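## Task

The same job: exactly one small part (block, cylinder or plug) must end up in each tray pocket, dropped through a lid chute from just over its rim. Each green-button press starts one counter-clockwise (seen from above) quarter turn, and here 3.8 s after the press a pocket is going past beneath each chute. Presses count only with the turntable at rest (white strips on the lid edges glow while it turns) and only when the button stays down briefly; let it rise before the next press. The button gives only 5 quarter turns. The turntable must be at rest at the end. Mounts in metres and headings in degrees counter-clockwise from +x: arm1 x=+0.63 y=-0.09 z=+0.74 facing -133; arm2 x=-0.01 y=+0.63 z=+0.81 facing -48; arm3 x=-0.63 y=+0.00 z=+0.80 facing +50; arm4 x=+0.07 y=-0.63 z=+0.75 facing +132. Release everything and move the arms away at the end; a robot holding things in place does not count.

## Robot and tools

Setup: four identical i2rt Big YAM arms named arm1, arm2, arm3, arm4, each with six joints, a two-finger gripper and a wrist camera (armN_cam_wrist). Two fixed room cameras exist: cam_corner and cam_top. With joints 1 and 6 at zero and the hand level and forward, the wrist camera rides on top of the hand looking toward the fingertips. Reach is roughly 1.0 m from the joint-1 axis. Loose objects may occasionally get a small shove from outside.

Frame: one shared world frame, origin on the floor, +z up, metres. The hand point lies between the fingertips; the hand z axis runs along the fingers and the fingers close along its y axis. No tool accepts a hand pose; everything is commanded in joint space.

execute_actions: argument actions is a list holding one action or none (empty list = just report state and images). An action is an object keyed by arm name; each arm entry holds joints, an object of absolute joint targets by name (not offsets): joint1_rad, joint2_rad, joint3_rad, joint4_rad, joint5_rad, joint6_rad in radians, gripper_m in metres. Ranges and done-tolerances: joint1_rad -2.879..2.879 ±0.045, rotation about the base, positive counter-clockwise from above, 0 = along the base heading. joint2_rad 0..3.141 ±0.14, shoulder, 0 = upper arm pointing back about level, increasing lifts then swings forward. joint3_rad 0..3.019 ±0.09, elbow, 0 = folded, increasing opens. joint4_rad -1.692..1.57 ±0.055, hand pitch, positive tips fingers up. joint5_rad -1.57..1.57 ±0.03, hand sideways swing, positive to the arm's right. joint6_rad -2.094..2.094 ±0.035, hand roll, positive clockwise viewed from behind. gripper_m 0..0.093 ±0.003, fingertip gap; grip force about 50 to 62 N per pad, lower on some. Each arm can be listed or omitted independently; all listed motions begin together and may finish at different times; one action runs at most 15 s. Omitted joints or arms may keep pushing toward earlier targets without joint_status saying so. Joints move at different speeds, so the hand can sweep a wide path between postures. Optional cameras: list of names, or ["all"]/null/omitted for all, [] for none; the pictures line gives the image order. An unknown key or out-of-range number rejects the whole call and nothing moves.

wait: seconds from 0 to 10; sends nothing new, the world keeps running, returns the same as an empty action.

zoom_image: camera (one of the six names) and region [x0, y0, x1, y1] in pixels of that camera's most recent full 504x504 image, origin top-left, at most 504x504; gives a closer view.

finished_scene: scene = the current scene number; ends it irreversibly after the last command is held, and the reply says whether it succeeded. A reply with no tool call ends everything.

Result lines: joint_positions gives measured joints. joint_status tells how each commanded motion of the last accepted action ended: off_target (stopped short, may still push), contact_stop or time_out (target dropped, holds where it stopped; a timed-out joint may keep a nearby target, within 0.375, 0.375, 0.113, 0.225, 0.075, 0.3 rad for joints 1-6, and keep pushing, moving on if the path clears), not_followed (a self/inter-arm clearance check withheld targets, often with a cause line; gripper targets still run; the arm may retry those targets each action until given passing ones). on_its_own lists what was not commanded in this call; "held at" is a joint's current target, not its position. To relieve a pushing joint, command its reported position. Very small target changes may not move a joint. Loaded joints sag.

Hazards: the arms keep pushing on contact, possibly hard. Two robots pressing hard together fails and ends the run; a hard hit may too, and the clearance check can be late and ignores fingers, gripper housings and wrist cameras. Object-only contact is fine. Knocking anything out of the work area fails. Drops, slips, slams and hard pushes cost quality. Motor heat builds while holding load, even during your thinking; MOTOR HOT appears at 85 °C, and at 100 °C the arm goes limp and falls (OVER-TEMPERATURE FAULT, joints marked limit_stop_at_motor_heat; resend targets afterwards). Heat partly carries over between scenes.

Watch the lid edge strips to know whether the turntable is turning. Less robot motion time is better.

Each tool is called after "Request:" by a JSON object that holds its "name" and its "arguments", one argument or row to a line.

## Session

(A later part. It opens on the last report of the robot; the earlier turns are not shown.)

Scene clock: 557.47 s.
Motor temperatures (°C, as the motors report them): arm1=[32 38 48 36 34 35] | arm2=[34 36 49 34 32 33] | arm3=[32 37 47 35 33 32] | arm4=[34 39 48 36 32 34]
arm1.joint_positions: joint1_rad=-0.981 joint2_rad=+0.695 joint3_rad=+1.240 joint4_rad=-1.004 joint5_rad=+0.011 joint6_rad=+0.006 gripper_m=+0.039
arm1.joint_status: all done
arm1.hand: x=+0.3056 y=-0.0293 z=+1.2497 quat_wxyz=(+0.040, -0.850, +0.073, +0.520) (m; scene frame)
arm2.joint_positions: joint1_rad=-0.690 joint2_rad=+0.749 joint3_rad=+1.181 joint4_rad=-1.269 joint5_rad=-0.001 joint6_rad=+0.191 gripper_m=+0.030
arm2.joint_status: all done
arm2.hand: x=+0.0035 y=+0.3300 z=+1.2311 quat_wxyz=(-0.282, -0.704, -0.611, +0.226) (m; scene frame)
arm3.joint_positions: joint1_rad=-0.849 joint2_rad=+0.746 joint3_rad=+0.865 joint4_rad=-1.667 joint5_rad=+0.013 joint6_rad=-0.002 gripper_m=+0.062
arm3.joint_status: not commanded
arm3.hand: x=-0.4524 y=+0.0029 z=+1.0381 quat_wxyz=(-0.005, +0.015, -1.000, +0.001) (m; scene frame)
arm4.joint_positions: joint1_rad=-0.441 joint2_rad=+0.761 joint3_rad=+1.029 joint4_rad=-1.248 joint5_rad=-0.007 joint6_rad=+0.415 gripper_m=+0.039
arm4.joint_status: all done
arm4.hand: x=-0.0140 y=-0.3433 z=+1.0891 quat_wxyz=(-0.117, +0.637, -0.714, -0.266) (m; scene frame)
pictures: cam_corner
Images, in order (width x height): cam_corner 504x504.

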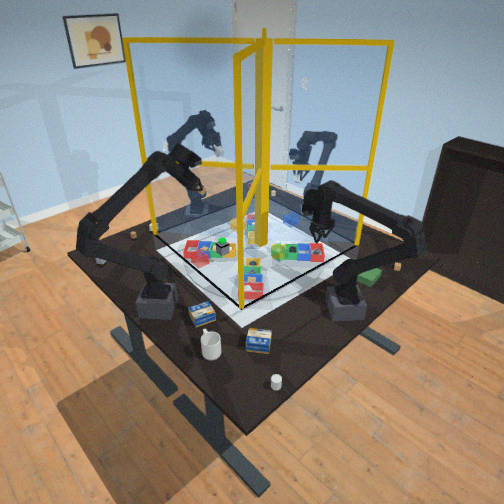

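Request:
{"name": "execute_actions", "arguments": {
  "actions": [
    {"arm1":{"joints":{"joint2_rad":1.45}},"arm4":{"joints":{"joint2_rad":1.302}},"arm2":{"joints":{"joint2_rad":1.46}}}
  ]
}}

Scene clock: 564.10 s.
Motor temperatures (°C, as the motors report them): arm1=[32 37 49 36 34 35] | arm2=[34 36 50 34 32 33] | arm3=[32 37 47 35 33 32] | arm4=[34 39 48 36 32 34]
arm1.joint_positions: joint1_rad=-0.981 joint2_rad=+1.453 joint3_rad=+1.240 joint4_rad=-1.007 joint5_rad=+0.011 joint6_rad=+0.006 gripper_m=+0.039
arm1.joint_status: all done
arm1.hand: x=+0.1311 y=-0.0048 z=+0.9359 quat_wxyz=(+0.014, -0.983, +0.081, +0.166) (m; scene frame)
arm2.joint_positions: joint1_rad=-0.690 joint2_rad=+1.466 joint3_rad=+1.181 joint4_rad=-1.270 joint5_rad=-0.001 joint6_rad=+0.191 gripper_m=+0.030
arm2.joint_status: all done
arm2.hand: x=+0.0071 y=+0.2108 z=+0.9773 quat_wxyz=(-0.006, -0.756, -0.654, +0.009) (m; scene frame)
arm3.joint_positions: joint1_rad=-0.849 joint2_rad=+0.746 joint3_rad=+0.865 joint4_rad=-1.667 joint5_rad=+0.013 joint6_rad=-0.002 gripper_m=+0.062
arm3.joint_status: not commanded
arm3.hand: x=-0.4524 y=+0.0029 z=+1.0381 quat_wxyz=(-0.005, +0.015, -1.000, +0.001) (m; scene frame)
arm4.joint_positions: joint1_rad=-0.441 joint2_rad=+1.318 joint3_rad=+1.029 joint4_rad=-1.248 joint5_rad=-0.007 joint6_rad=+0.415 gripper_m=+0.039
arm4.joint_status: all done
arm4.hand: x=-0.0340 y=-0.2791 z=+0.9107 quat_wxyz=(-0.003, +0.665, -0.747, -0.016) (m; scene frame)
pictures: arm1_cam_wrist, arm2_cam_wrist, arm3_cam_wrist, arm4_cam_wrist, cam_corner, cam_top
Images, in order (width x height): arm1_cam_wrist 504x504, arm2_cam_wrist 504x504, arm3_cam_wrist 504x504, arm4_cam_wrist 504x504, cam_corner 504x504, cam_top 504x504.

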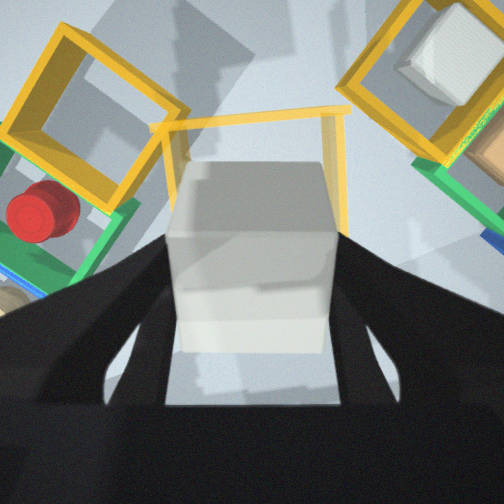

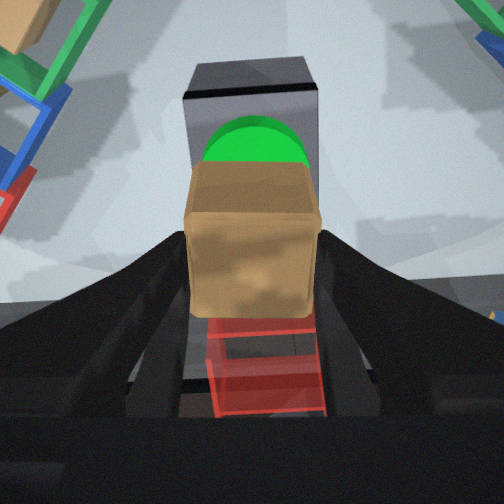

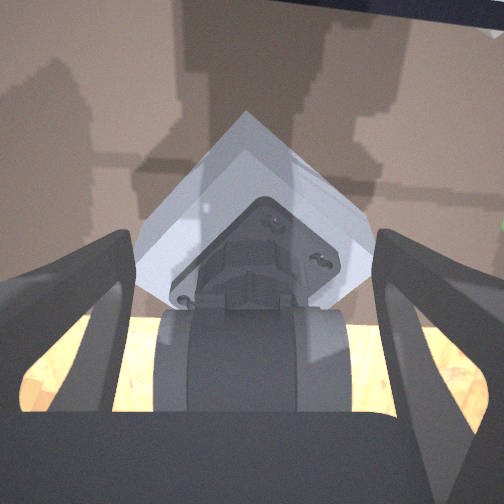

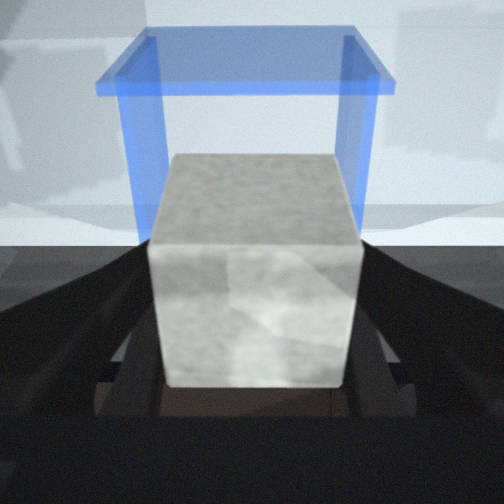

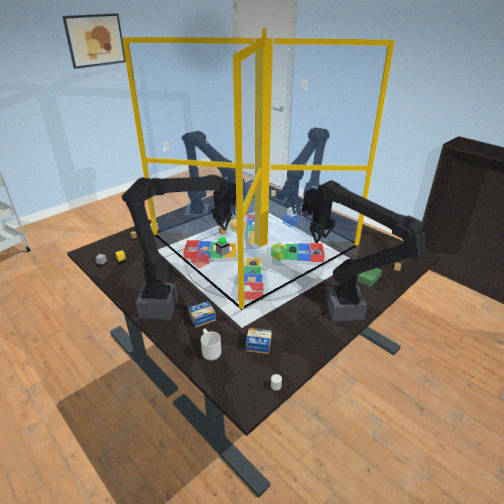

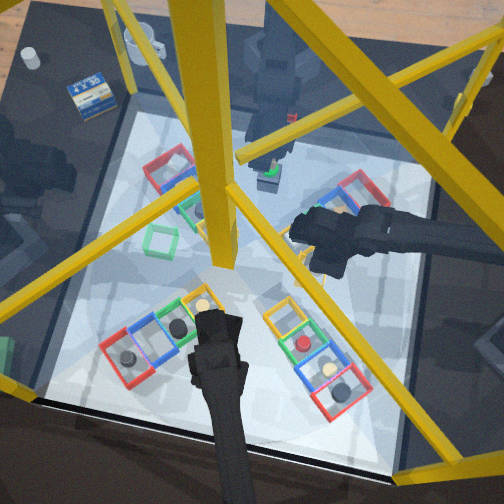

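Request:
{"name": "execute_actions", "arguments": {
  "actions": [
    {"arm2":{"joints":{"joint2_rad":1.635}}}
  ],
  "cameras": []
}}

Request:
{"name": "execute_actions", "arguments": {
  "actions": [
    {"arm2":{"joints":{"joint1_rad":-0.622,"joint2_rad":1.13,"joint4_rad":-1.152}}}
  ],
  "cameras": []
}}

Request:
{"name": "execute_actions", "arguments": {
  "actions": [
    {"arm2":{"joints":{"joint3_rad":0.722}}}
  ],
  "cameras": []
}}

Request:
{"name": "wait", "arguments": {
  "seconds": 0.31
}}

Request:
{"name": "execute_actions", "arguments": {
  "actions": [
    {"arm1":{"joints":{"gripper_m":0.062}},"arm2":{"joints":{"gripper_m":0.062}},"arm4":{"joints":{"gripper_m":0.062}}}
  ]
}}

Scene clock: 575.40 s.
Motor temperatures (°C, as the motors report them): arm1=[32 38 50 35 34 35] | arm2=[34 36 51 34 32 33] | arm3=[32 37 47 35 33 32] | arm4=[34 38 48 36 32 34]
arm1.joint_positions: joint1_rad=-0.981 joint2_rad=+1.453 joint3_rad=+1.240 joint4_rad=-1.007 joint5_rad=+0.011 joint6_rad=+0.006 gripper_m=+0.039
arm1.joint_status: not commanded
arm1.hand: x=+0.1311 y=-0.0048 z=+0.9359 quat_wxyz=(+0.014, -0.983, +0.081, +0.166) (m; scene frame)
arm2.joint_positions: joint1_rad=-0.692 joint2_rad=+1.587 joint3_rad=+1.200 joint4_rad=-1.280 joint5_rad=-0.002 joint6_rad=+0.192 gripper_m=+0.030
arm2.joint_status: all done
arm2.hand: x=+0.0064 y=+0.2050 z=+0.9354 quat_wxyz=(+0.038, -0.757, -0.652, -0.026) (m; scene frame)
arm3.joint_positions: joint1_rad=-0.849 joint2_rad=+0.746 joint3_rad=+0.865 joint4_rad=-1.667 joint5_rad=+0.013 joint6_rad=-0.002 gripper_m=+0.062
arm3.joint_status: not commanded
arm3.hand: x=-0.4524 y=+0.0029 z=+1.0381 quat_wxyz=(-0.005, +0.015, -1.000, +0.001) (m; scene frame)
arm4.joint_positions: joint1_rad=-0.441 joint2_rad=+1.318 joint3_rad=+1.029 joint4_rad=-1.248 joint5_rad=-0.007 joint6_rad=+0.415 gripper_m=+0.039
arm4.joint_status: not commanded
arm4.hand: x=-0.0340 y=-0.2791 z=+0.9107 quat_wxyz=(-0.003, +0.665, -0.747, -0.016) (m; scene frame)
pictures: none
No camera images: the call's "cameras" was empty. Leave "cameras" out to get every camera's image.

Scene clock: 576.80 s.
Motor temperatures (°C, as the motors report them): arm1=[32 38 50 35 34 35] | arm2=[34 36 51 34 32 33] | arm3=[32 37 47 35 33 32] | arm4=[34 38 48 36 32 34]
arm1.joint_positions: joint1_rad=-0.981 joint2_rad=+1.453 joint3_rad=+1.240 joint4_rad=-1.007 joint5_rad=+0.011 joint6_rad=+0.006 gripper_m=+0.039
arm1.joint_status: not commanded
arm1.hand: x=+0.1311 y=-0.0048 z=+0.9359 quat_wxyz=(+0.014, -0.983, +0.081, +0.166) (m; scene frame)
arm2.joint_positions: joint1_rad=-0.618 joint2_rad=+1.129 joint3_rad=+1.181 joint4_rad=-1.163 joint5_rad=-0.001 joint6_rad=+0.192 gripper_m=+0.030
arm2.joint_status: all done
arm2.hand: x=+0.0373 y=+0.2226 z=+1.1173 quat_wxyz=(-0.184, -0.712, -0.663, +0.138) (m; scene frame)
arm3.joint_positions: joint1_rad=-0.849 joint2_rad=+0.746 joint3_rad=+0.865 joint4_rad=-1.667 joint5_rad=+0.013 joint6_rad=-0.002 gripper_m=+0.062
arm3.joint_status: not commanded
arm3.hand: x=-0.4524 y=+0.0029 z=+1.0381 quat_wxyz=(-0.005, +0.015, -1.000, +0.001) (m; scene frame)
arm4.joint_positions: joint1_rad=-0.441 joint2_rad=+1.318 joint3_rad=+1.029 joint4_rad=-1.248 joint5_rad=-0.007 joint6_rad=+0.415 gripper_m=+0.039
arm4.joint_status: not commanded
arm4.hand: x=-0.0340 y=-0.2791 z=+0.9107 quat_wxyz=(-0.003, +0.665, -0.747, -0.016) (m; scene frame)
pictures: none
No camera images: the call's "cameras" was empty. Leave "cameras" out to get every camera's image.

Scene clock: 577.97 s.
Motor temperatures (°C, as the motors report them): arm1=[32 38 50 35 34 35] | arm2=[34 36 51 34 32 33] | arm3=[32 37 47 35 33 32] | arm4=[34 38 48 36 32 34]
arm1.joint_positions: joint1_rad=-0.981 joint2_rad=+1.453 joint3_rad=+1.240 joint4_rad=-1.007 joint5_rad=+0.011 joint6_rad=+0.006 gripper_m=+0.039
arm1.joint_status: not commanded
arm1.hand: x=+0.1311 y=-0.0048 z=+0.9359 quat_wxyz=(+0.014, -0.983, +0.081, +0.166) (m; scene frame)
arm2.joint_positions: joint1_rad=-0.618 joint2_rad=+1.130 joint3_rad=+0.716 joint4_rad=-1.157 joint5_rad=-0.001 joint6_rad=+0.192 gripper_m=+0.030
arm2.joint_status: all done
arm2.hand: x=+0.0192 y=+0.3612 z=+0.9179 quat_wxyz=(+0.001, -0.733, -0.681, +0.004) (m; scene frame)
arm3.joint_positions: joint1_rad=-0.849 joint2_rad=+0.746 joint3_rad=+0.865 joint4_rad=-1.667 joint5_rad=+0.013 joint6_rad=-0.002 gripper_m=+0.062
arm3.joint_status: not commanded
arm3.hand: x=-0.4524 y=+0.0029 z=+1.0381 quat_wxyz=(-0.005, +0.015, -1.000, +0.001) (m; scene frame)
arm4.joint_positions: joint1_rad=-0.441 joint2_rad=+1.318 joint3_rad=+1.029 joint4_rad=-1.248 joint5_rad=-0.007 joint6_rad=+0.415 gripper_m=+0.039
arm4.joint_status: not commanded
arm4.hand: x=-0.0340 y=-0.2791 z=+0.9107 quat_wxyz=(-0.003, +0.665, -0.747, -0.016) (m; scene frame)
pictures: none
No camera images: the call's "cameras" was empty. Leave "cameras" out to get every camera's image.

Scene clock: 578.30 s.
Motor temperatures (°C, as the motors report them): arm1=[32 38 50 35 34 35] | arm2=[34 36 51 34 32 33] | arm3=[32 37 47 35 33 32] | arm4=[34 38 48 36 32 34]
arm1.joint_positions: joint1_rad=-0.981 joint2_rad=+1.453 joint3_rad=+1.240 joint4_rad=-1.007 joint5_rad=+0.011 joint6_rad=+0.006 gripper_m=+0.039
arm1.joint_status: not commanded
arm1.hand: x=+0.1311 y=-0.0048 z=+0.9359 quat_wxyz=(+0.014, -0.983, +0.081, +0.166) (m; scene frame)
arm2.joint_positions: joint1_rad=-0.618 joint2_rad=+1.130 joint3_rad=+0.716 joint4_rad=-1.157 joint5_rad=-0.001 joint6_rad=+0.192 gripper_m=+0.030
arm2.joint_status: all done
arm2.hand: x=+0.0192 y=+0.3612 z=+0.9179 quat_wxyz=(+0.001, -0.733, -0.681, +0.004) (m; scene frame)
arm3.joint_positions: joint1_rad=-0.849 joint2_rad=+0.746 joint3_rad=+0.865 joint4_rad=-1.667 joint5_rad=+0.013 joint6_rad=-0.002 gripper_m=+0.062
arm3.joint_status: not commanded
arm3.hand: x=-0.4524 y=+0.0029 z=+1.0381 quat_wxyz=(-0.005, +0.015, -1.000, +0.001) (m; scene frame)
arm4.joint_positions: joint1_rad=-0.441 joint2_rad=+1.318 joint3_rad=+1.029 joint4_rad=-1.248 joint5_rad=-0.007 joint6_rad=+0.415 gripper_m=+0.039
arm4.joint_status: not commanded
arm4.hand: x=-0.0340 y=-0.2791 z=+0.9107 quat_wxyz=(-0.003, +0.665, -0.747, -0.016) (m; scene frame)
wait: 0.33 s; at rest by 0.27 s
pictures: arm1_cam_wrist, arm2_cam_wrist, arm3_cam_wrist, arm4_cam_wrist, cam_corner, cam_top
Images, in order (width x height): arm1_cam_wrist 504x504, arm2_cam_wrist 504x504, arm3_cam_wrist 504x504, arm4_cam_wrist 504x504, cam_corner 504x504, cam_top 504x504.

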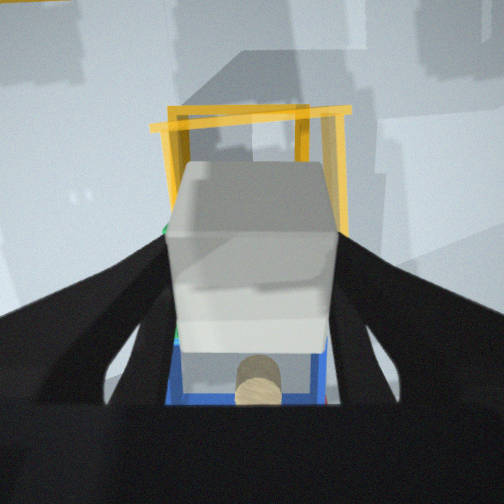

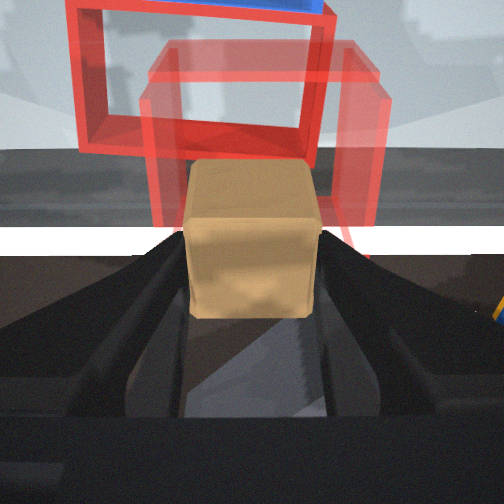

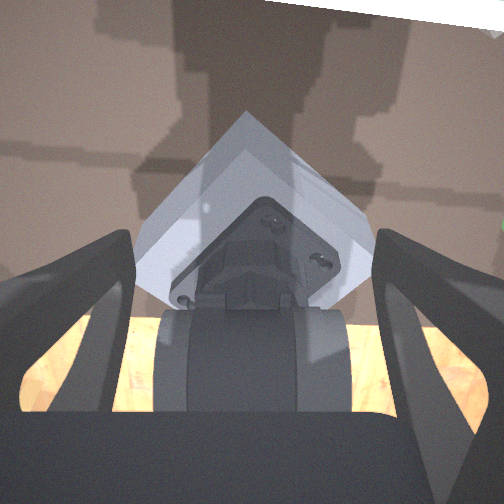

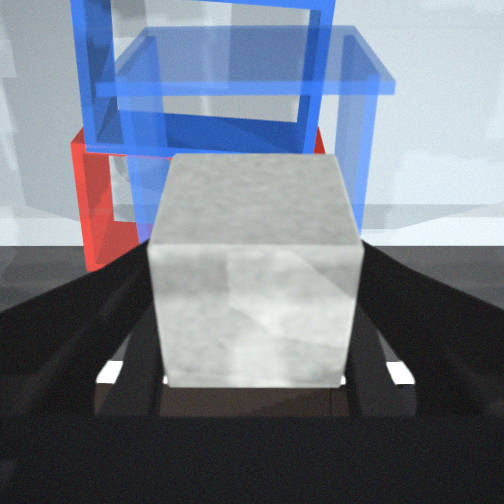

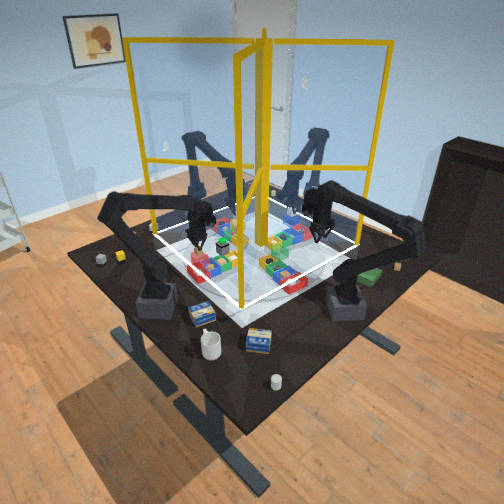

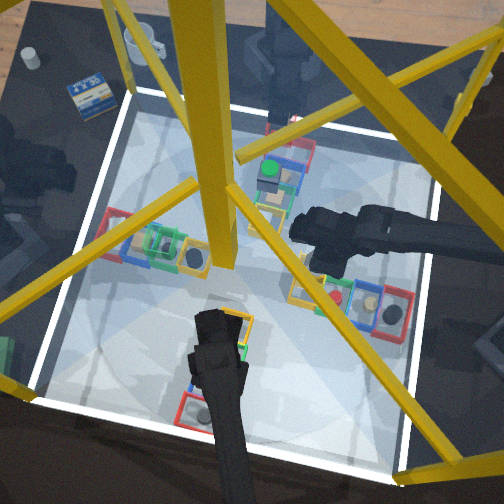

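Scene clock: 578.90 s.
Motor temperatures (°C, as the motors report them): arm1=[32 38 50 35 34 35] | arm2=[34 36 51 34 32 33] | arm3=[32 37 47 35 33 32] | arm4=[34 38 48 36 32 34]
arm1.joint_positions: joint1_rad=-0.981 joint2_rad=+1.453 joint3_rad=+1.240 joint4_rad=-1.007 joint5_rad=+0.011 joint6_rad=+0.006 gripper_m=+0.062
arm1.joint_status: all done
arm1.hand: x=+0.1311 y=-0.0048 z=+0.9359 quat_wxyz=(+0.014, -0.983, +0.081, +0.166) (m; scene frame)
arm2.joint_positions: joint1_rad=-0.618 joint2_rad=+1.130 joint3_rad=+0.716 joint4_rad=-1.157 joint5_rad=-0.001 joint6_rad=+0.192 gripper_m=+0.062
arm2.joint_status: all done
arm2.hand: x=+0.0192 y=+0.3612 z=+0.9179 quat_wxyz=(+0.001, -0.733, -0.681, +0.004) (m; scene frame)
arm3.joint_positions: joint1_rad=-0.849 joint2_rad=+0.746 joint3_rad=+0.865 joint4_rad=-1.667 joint5_rad=+0.013 joint6_rad=-0.002 gripper_m=+0.062
arm3.joint_status: not commanded
arm3.hand: x=-0.4524 y=+0.0029 z=+1.0381 quat_wxyz=(-0.005, +0.015, -1.000, +0.001) (m; scene frame)
arm4.joint_positions: joint1_rad=-0.441 joint2_rad=+1.318 joint3_rad=+1.029 joint4_rad=-1.248 joint5_rad=-0.007 joint6_rad=+0.415 gripper_m=+0.062
arm4.joint_status: all done
arm4.hand: x=-0.0340 y=-0.2791 z=+0.9107 quat_wxyz=(-0.003, +0.665, -0.747, -0.016) (m; scene frame)
pictures: arm1_cam_wrist, arm2_cam_wrist, arm3_cam_wrist, arm4_cam_wrist, cam_corner, cam_top
Images, in order (width x height): arm1_cam_wrist 504x504, arm2_cam_wrist 504x504, arm3_cam_wrist 504x504, arm4_cam_wrist 504x504, cam_corner 504x504, cam_top 504x504.

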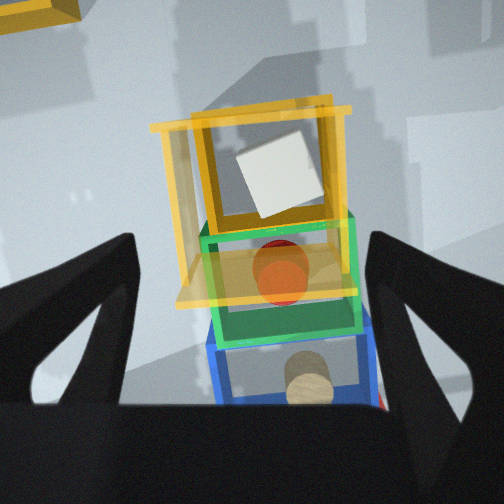

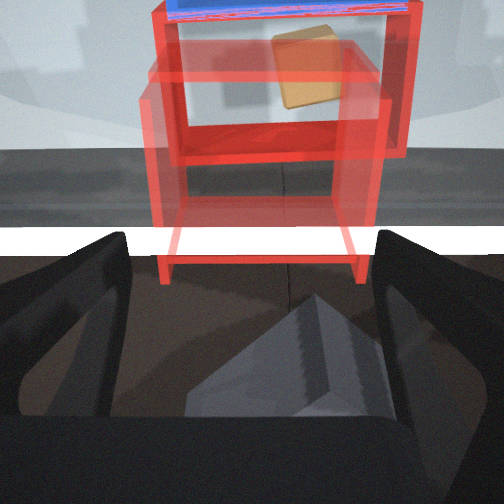

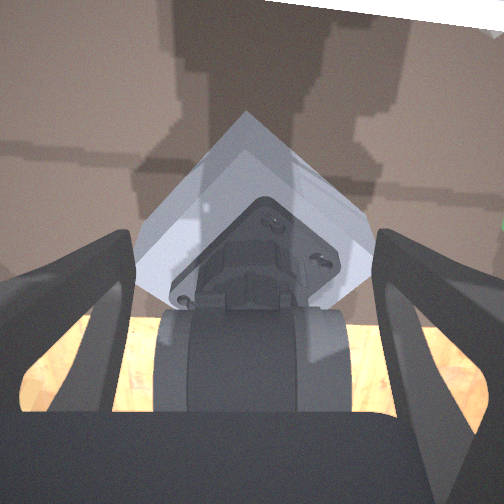

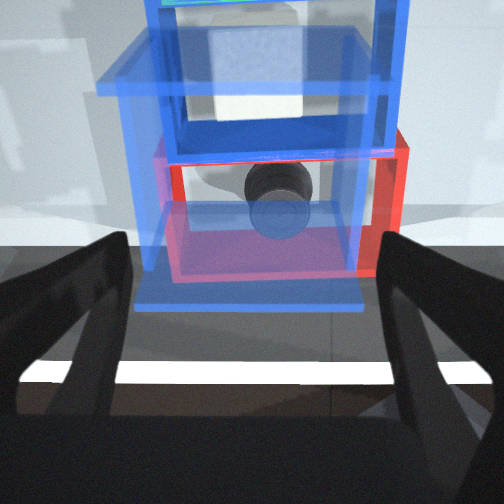

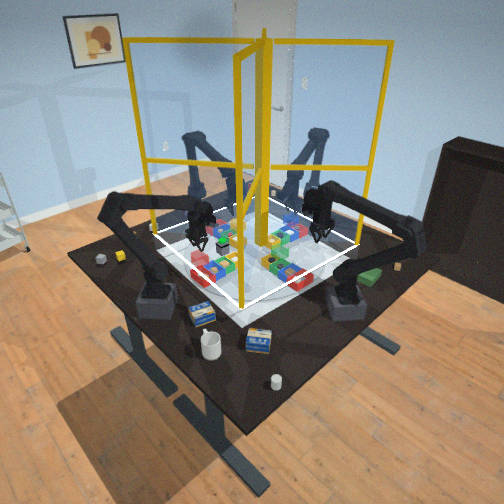

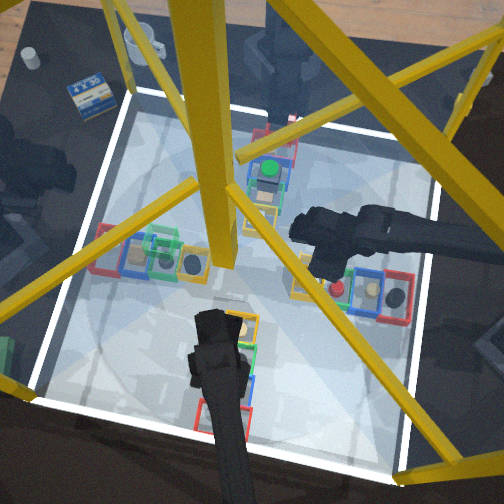

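All three landed. Retracting.

Request:
{"name": "execute_actions", "arguments": {
  "actions": [
    {"arm1":{"joints":{"joint2_rad":0.75,"joint3_rad":0.87,"joint4_rad":-1.68}},"arm2":{"joints":{"joint2_rad":0.75,"joint3_rad":0.87,"joint4_rad":-1.68}},"arm4":{"joints":{"joint2_rad":0.75,"joint3_rad":0.87,"joint4_rad":-1.68}}}
  ]
}}

Scene clock: 585.50 s.
Motor temperatures (°C, as the motors report them): arm1=[32 38 50 35 34 35] | arm2=[34 36 51 34 32 33] | arm3=[32 37 47 35 33 32] | arm4=[34 38 48 36 32 34]
arm1.joint_positions: joint1_rad=-0.981 joint2_rad=+0.742 joint3_rad=+0.885 joint4_rad=-1.664 joint5_rad=+0.011 joint6_rad=+0.006 gripper_m=+0.062
arm1.joint_status: all done
arm1.hand: x=+0.4504 y=-0.0540 z=+0.9832 quat_wxyz=(+0.003, -0.997, +0.080, +0.017) (m; scene frame)
arm2.joint_positions: joint1_rad=-0.618 joint2_rad=+0.745 joint3_rad=+0.850 joint4_rad=-1.669 joint5_rad=-0.001 joint6_rad=+0.192 gripper_m=+0.062
arm2.joint_status: all done
arm2.hand: x=+0.0082 y=+0.4613 z=+1.0463 quat_wxyz=(-0.002, -0.733, -0.681, +0.006) (m; scene frame)
arm3.joint_positions: joint1_rad=-0.849 joint2_rad=+0.746 joint3_rad=+0.865 joint4_rad=-1.667 joint5_rad=+0.013 joint6_rad=-0.002 gripper_m=+0.062
arm3.joint_status: not commanded
arm3.hand: x=-0.4524 y=+0.0029 z=+1.0381 quat_wxyz=(-0.005, +0.015, -1.000, +0.001) (m; scene frame)
arm4.joint_positions: joint1_rad=-0.441 joint2_rad=+0.741 joint3_rad=+0.869 joint4_rad=-1.673 joint5_rad=-0.007 joint6_rad=+0.414 gripper_m=+0.062
arm4.joint_status: all done
arm4.hand: x=+0.0232 y=-0.4641 z=+0.9910 quat_wxyz=(-0.002, +0.665, -0.746, -0.013) (m; scene frame)
pictures: arm1_cam_wrist, arm2_cam_wrist, arm3_cam_wrist, arm4_cam_wrist, cam_corner, cam_top
Images, in order (width x height): arm1_cam_wrist 504x504, arm2_cam_wrist 504x504, arm3_cam_wrist 504x504, arm4_cam_wrist 504x504, cam_corner 504x504, cam_top 504x504.

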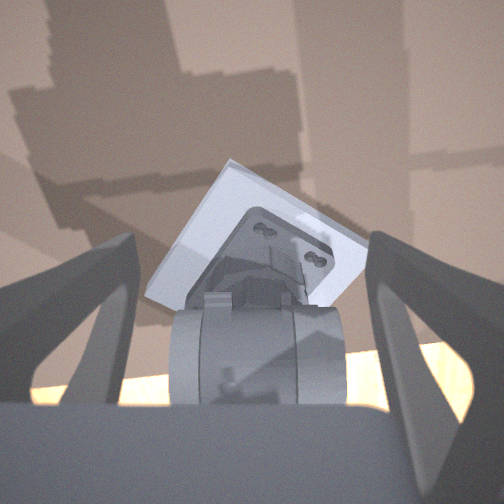

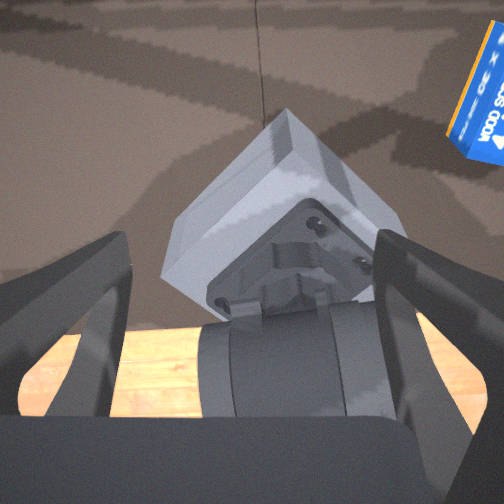

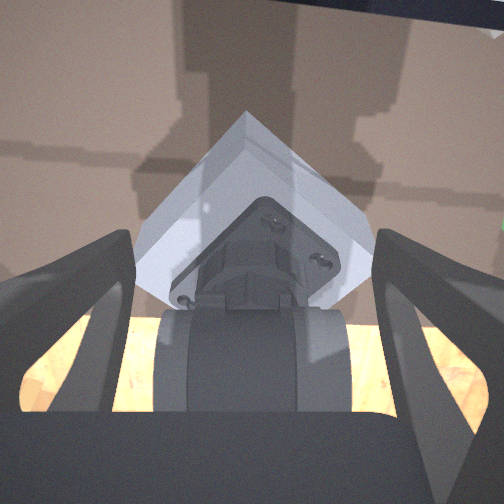

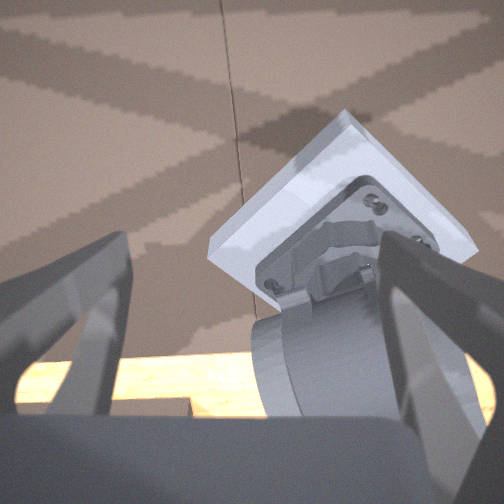

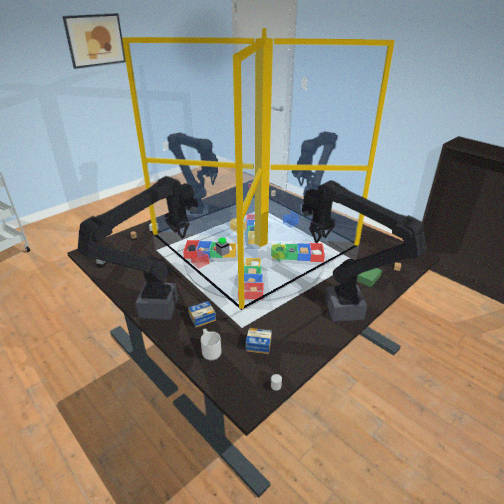

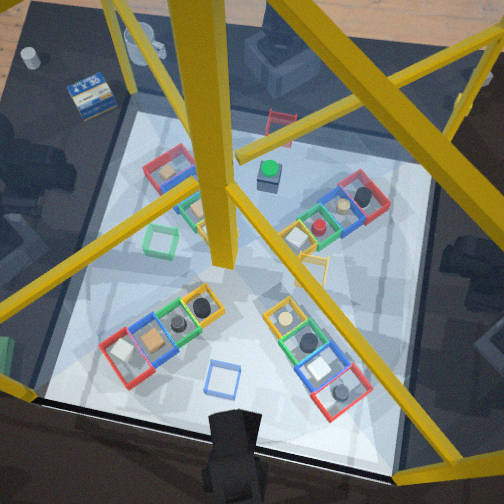

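Request:
{"name": "finished_scene", "arguments": {
  "scene": 2
}}

The scene is finished: the task was done.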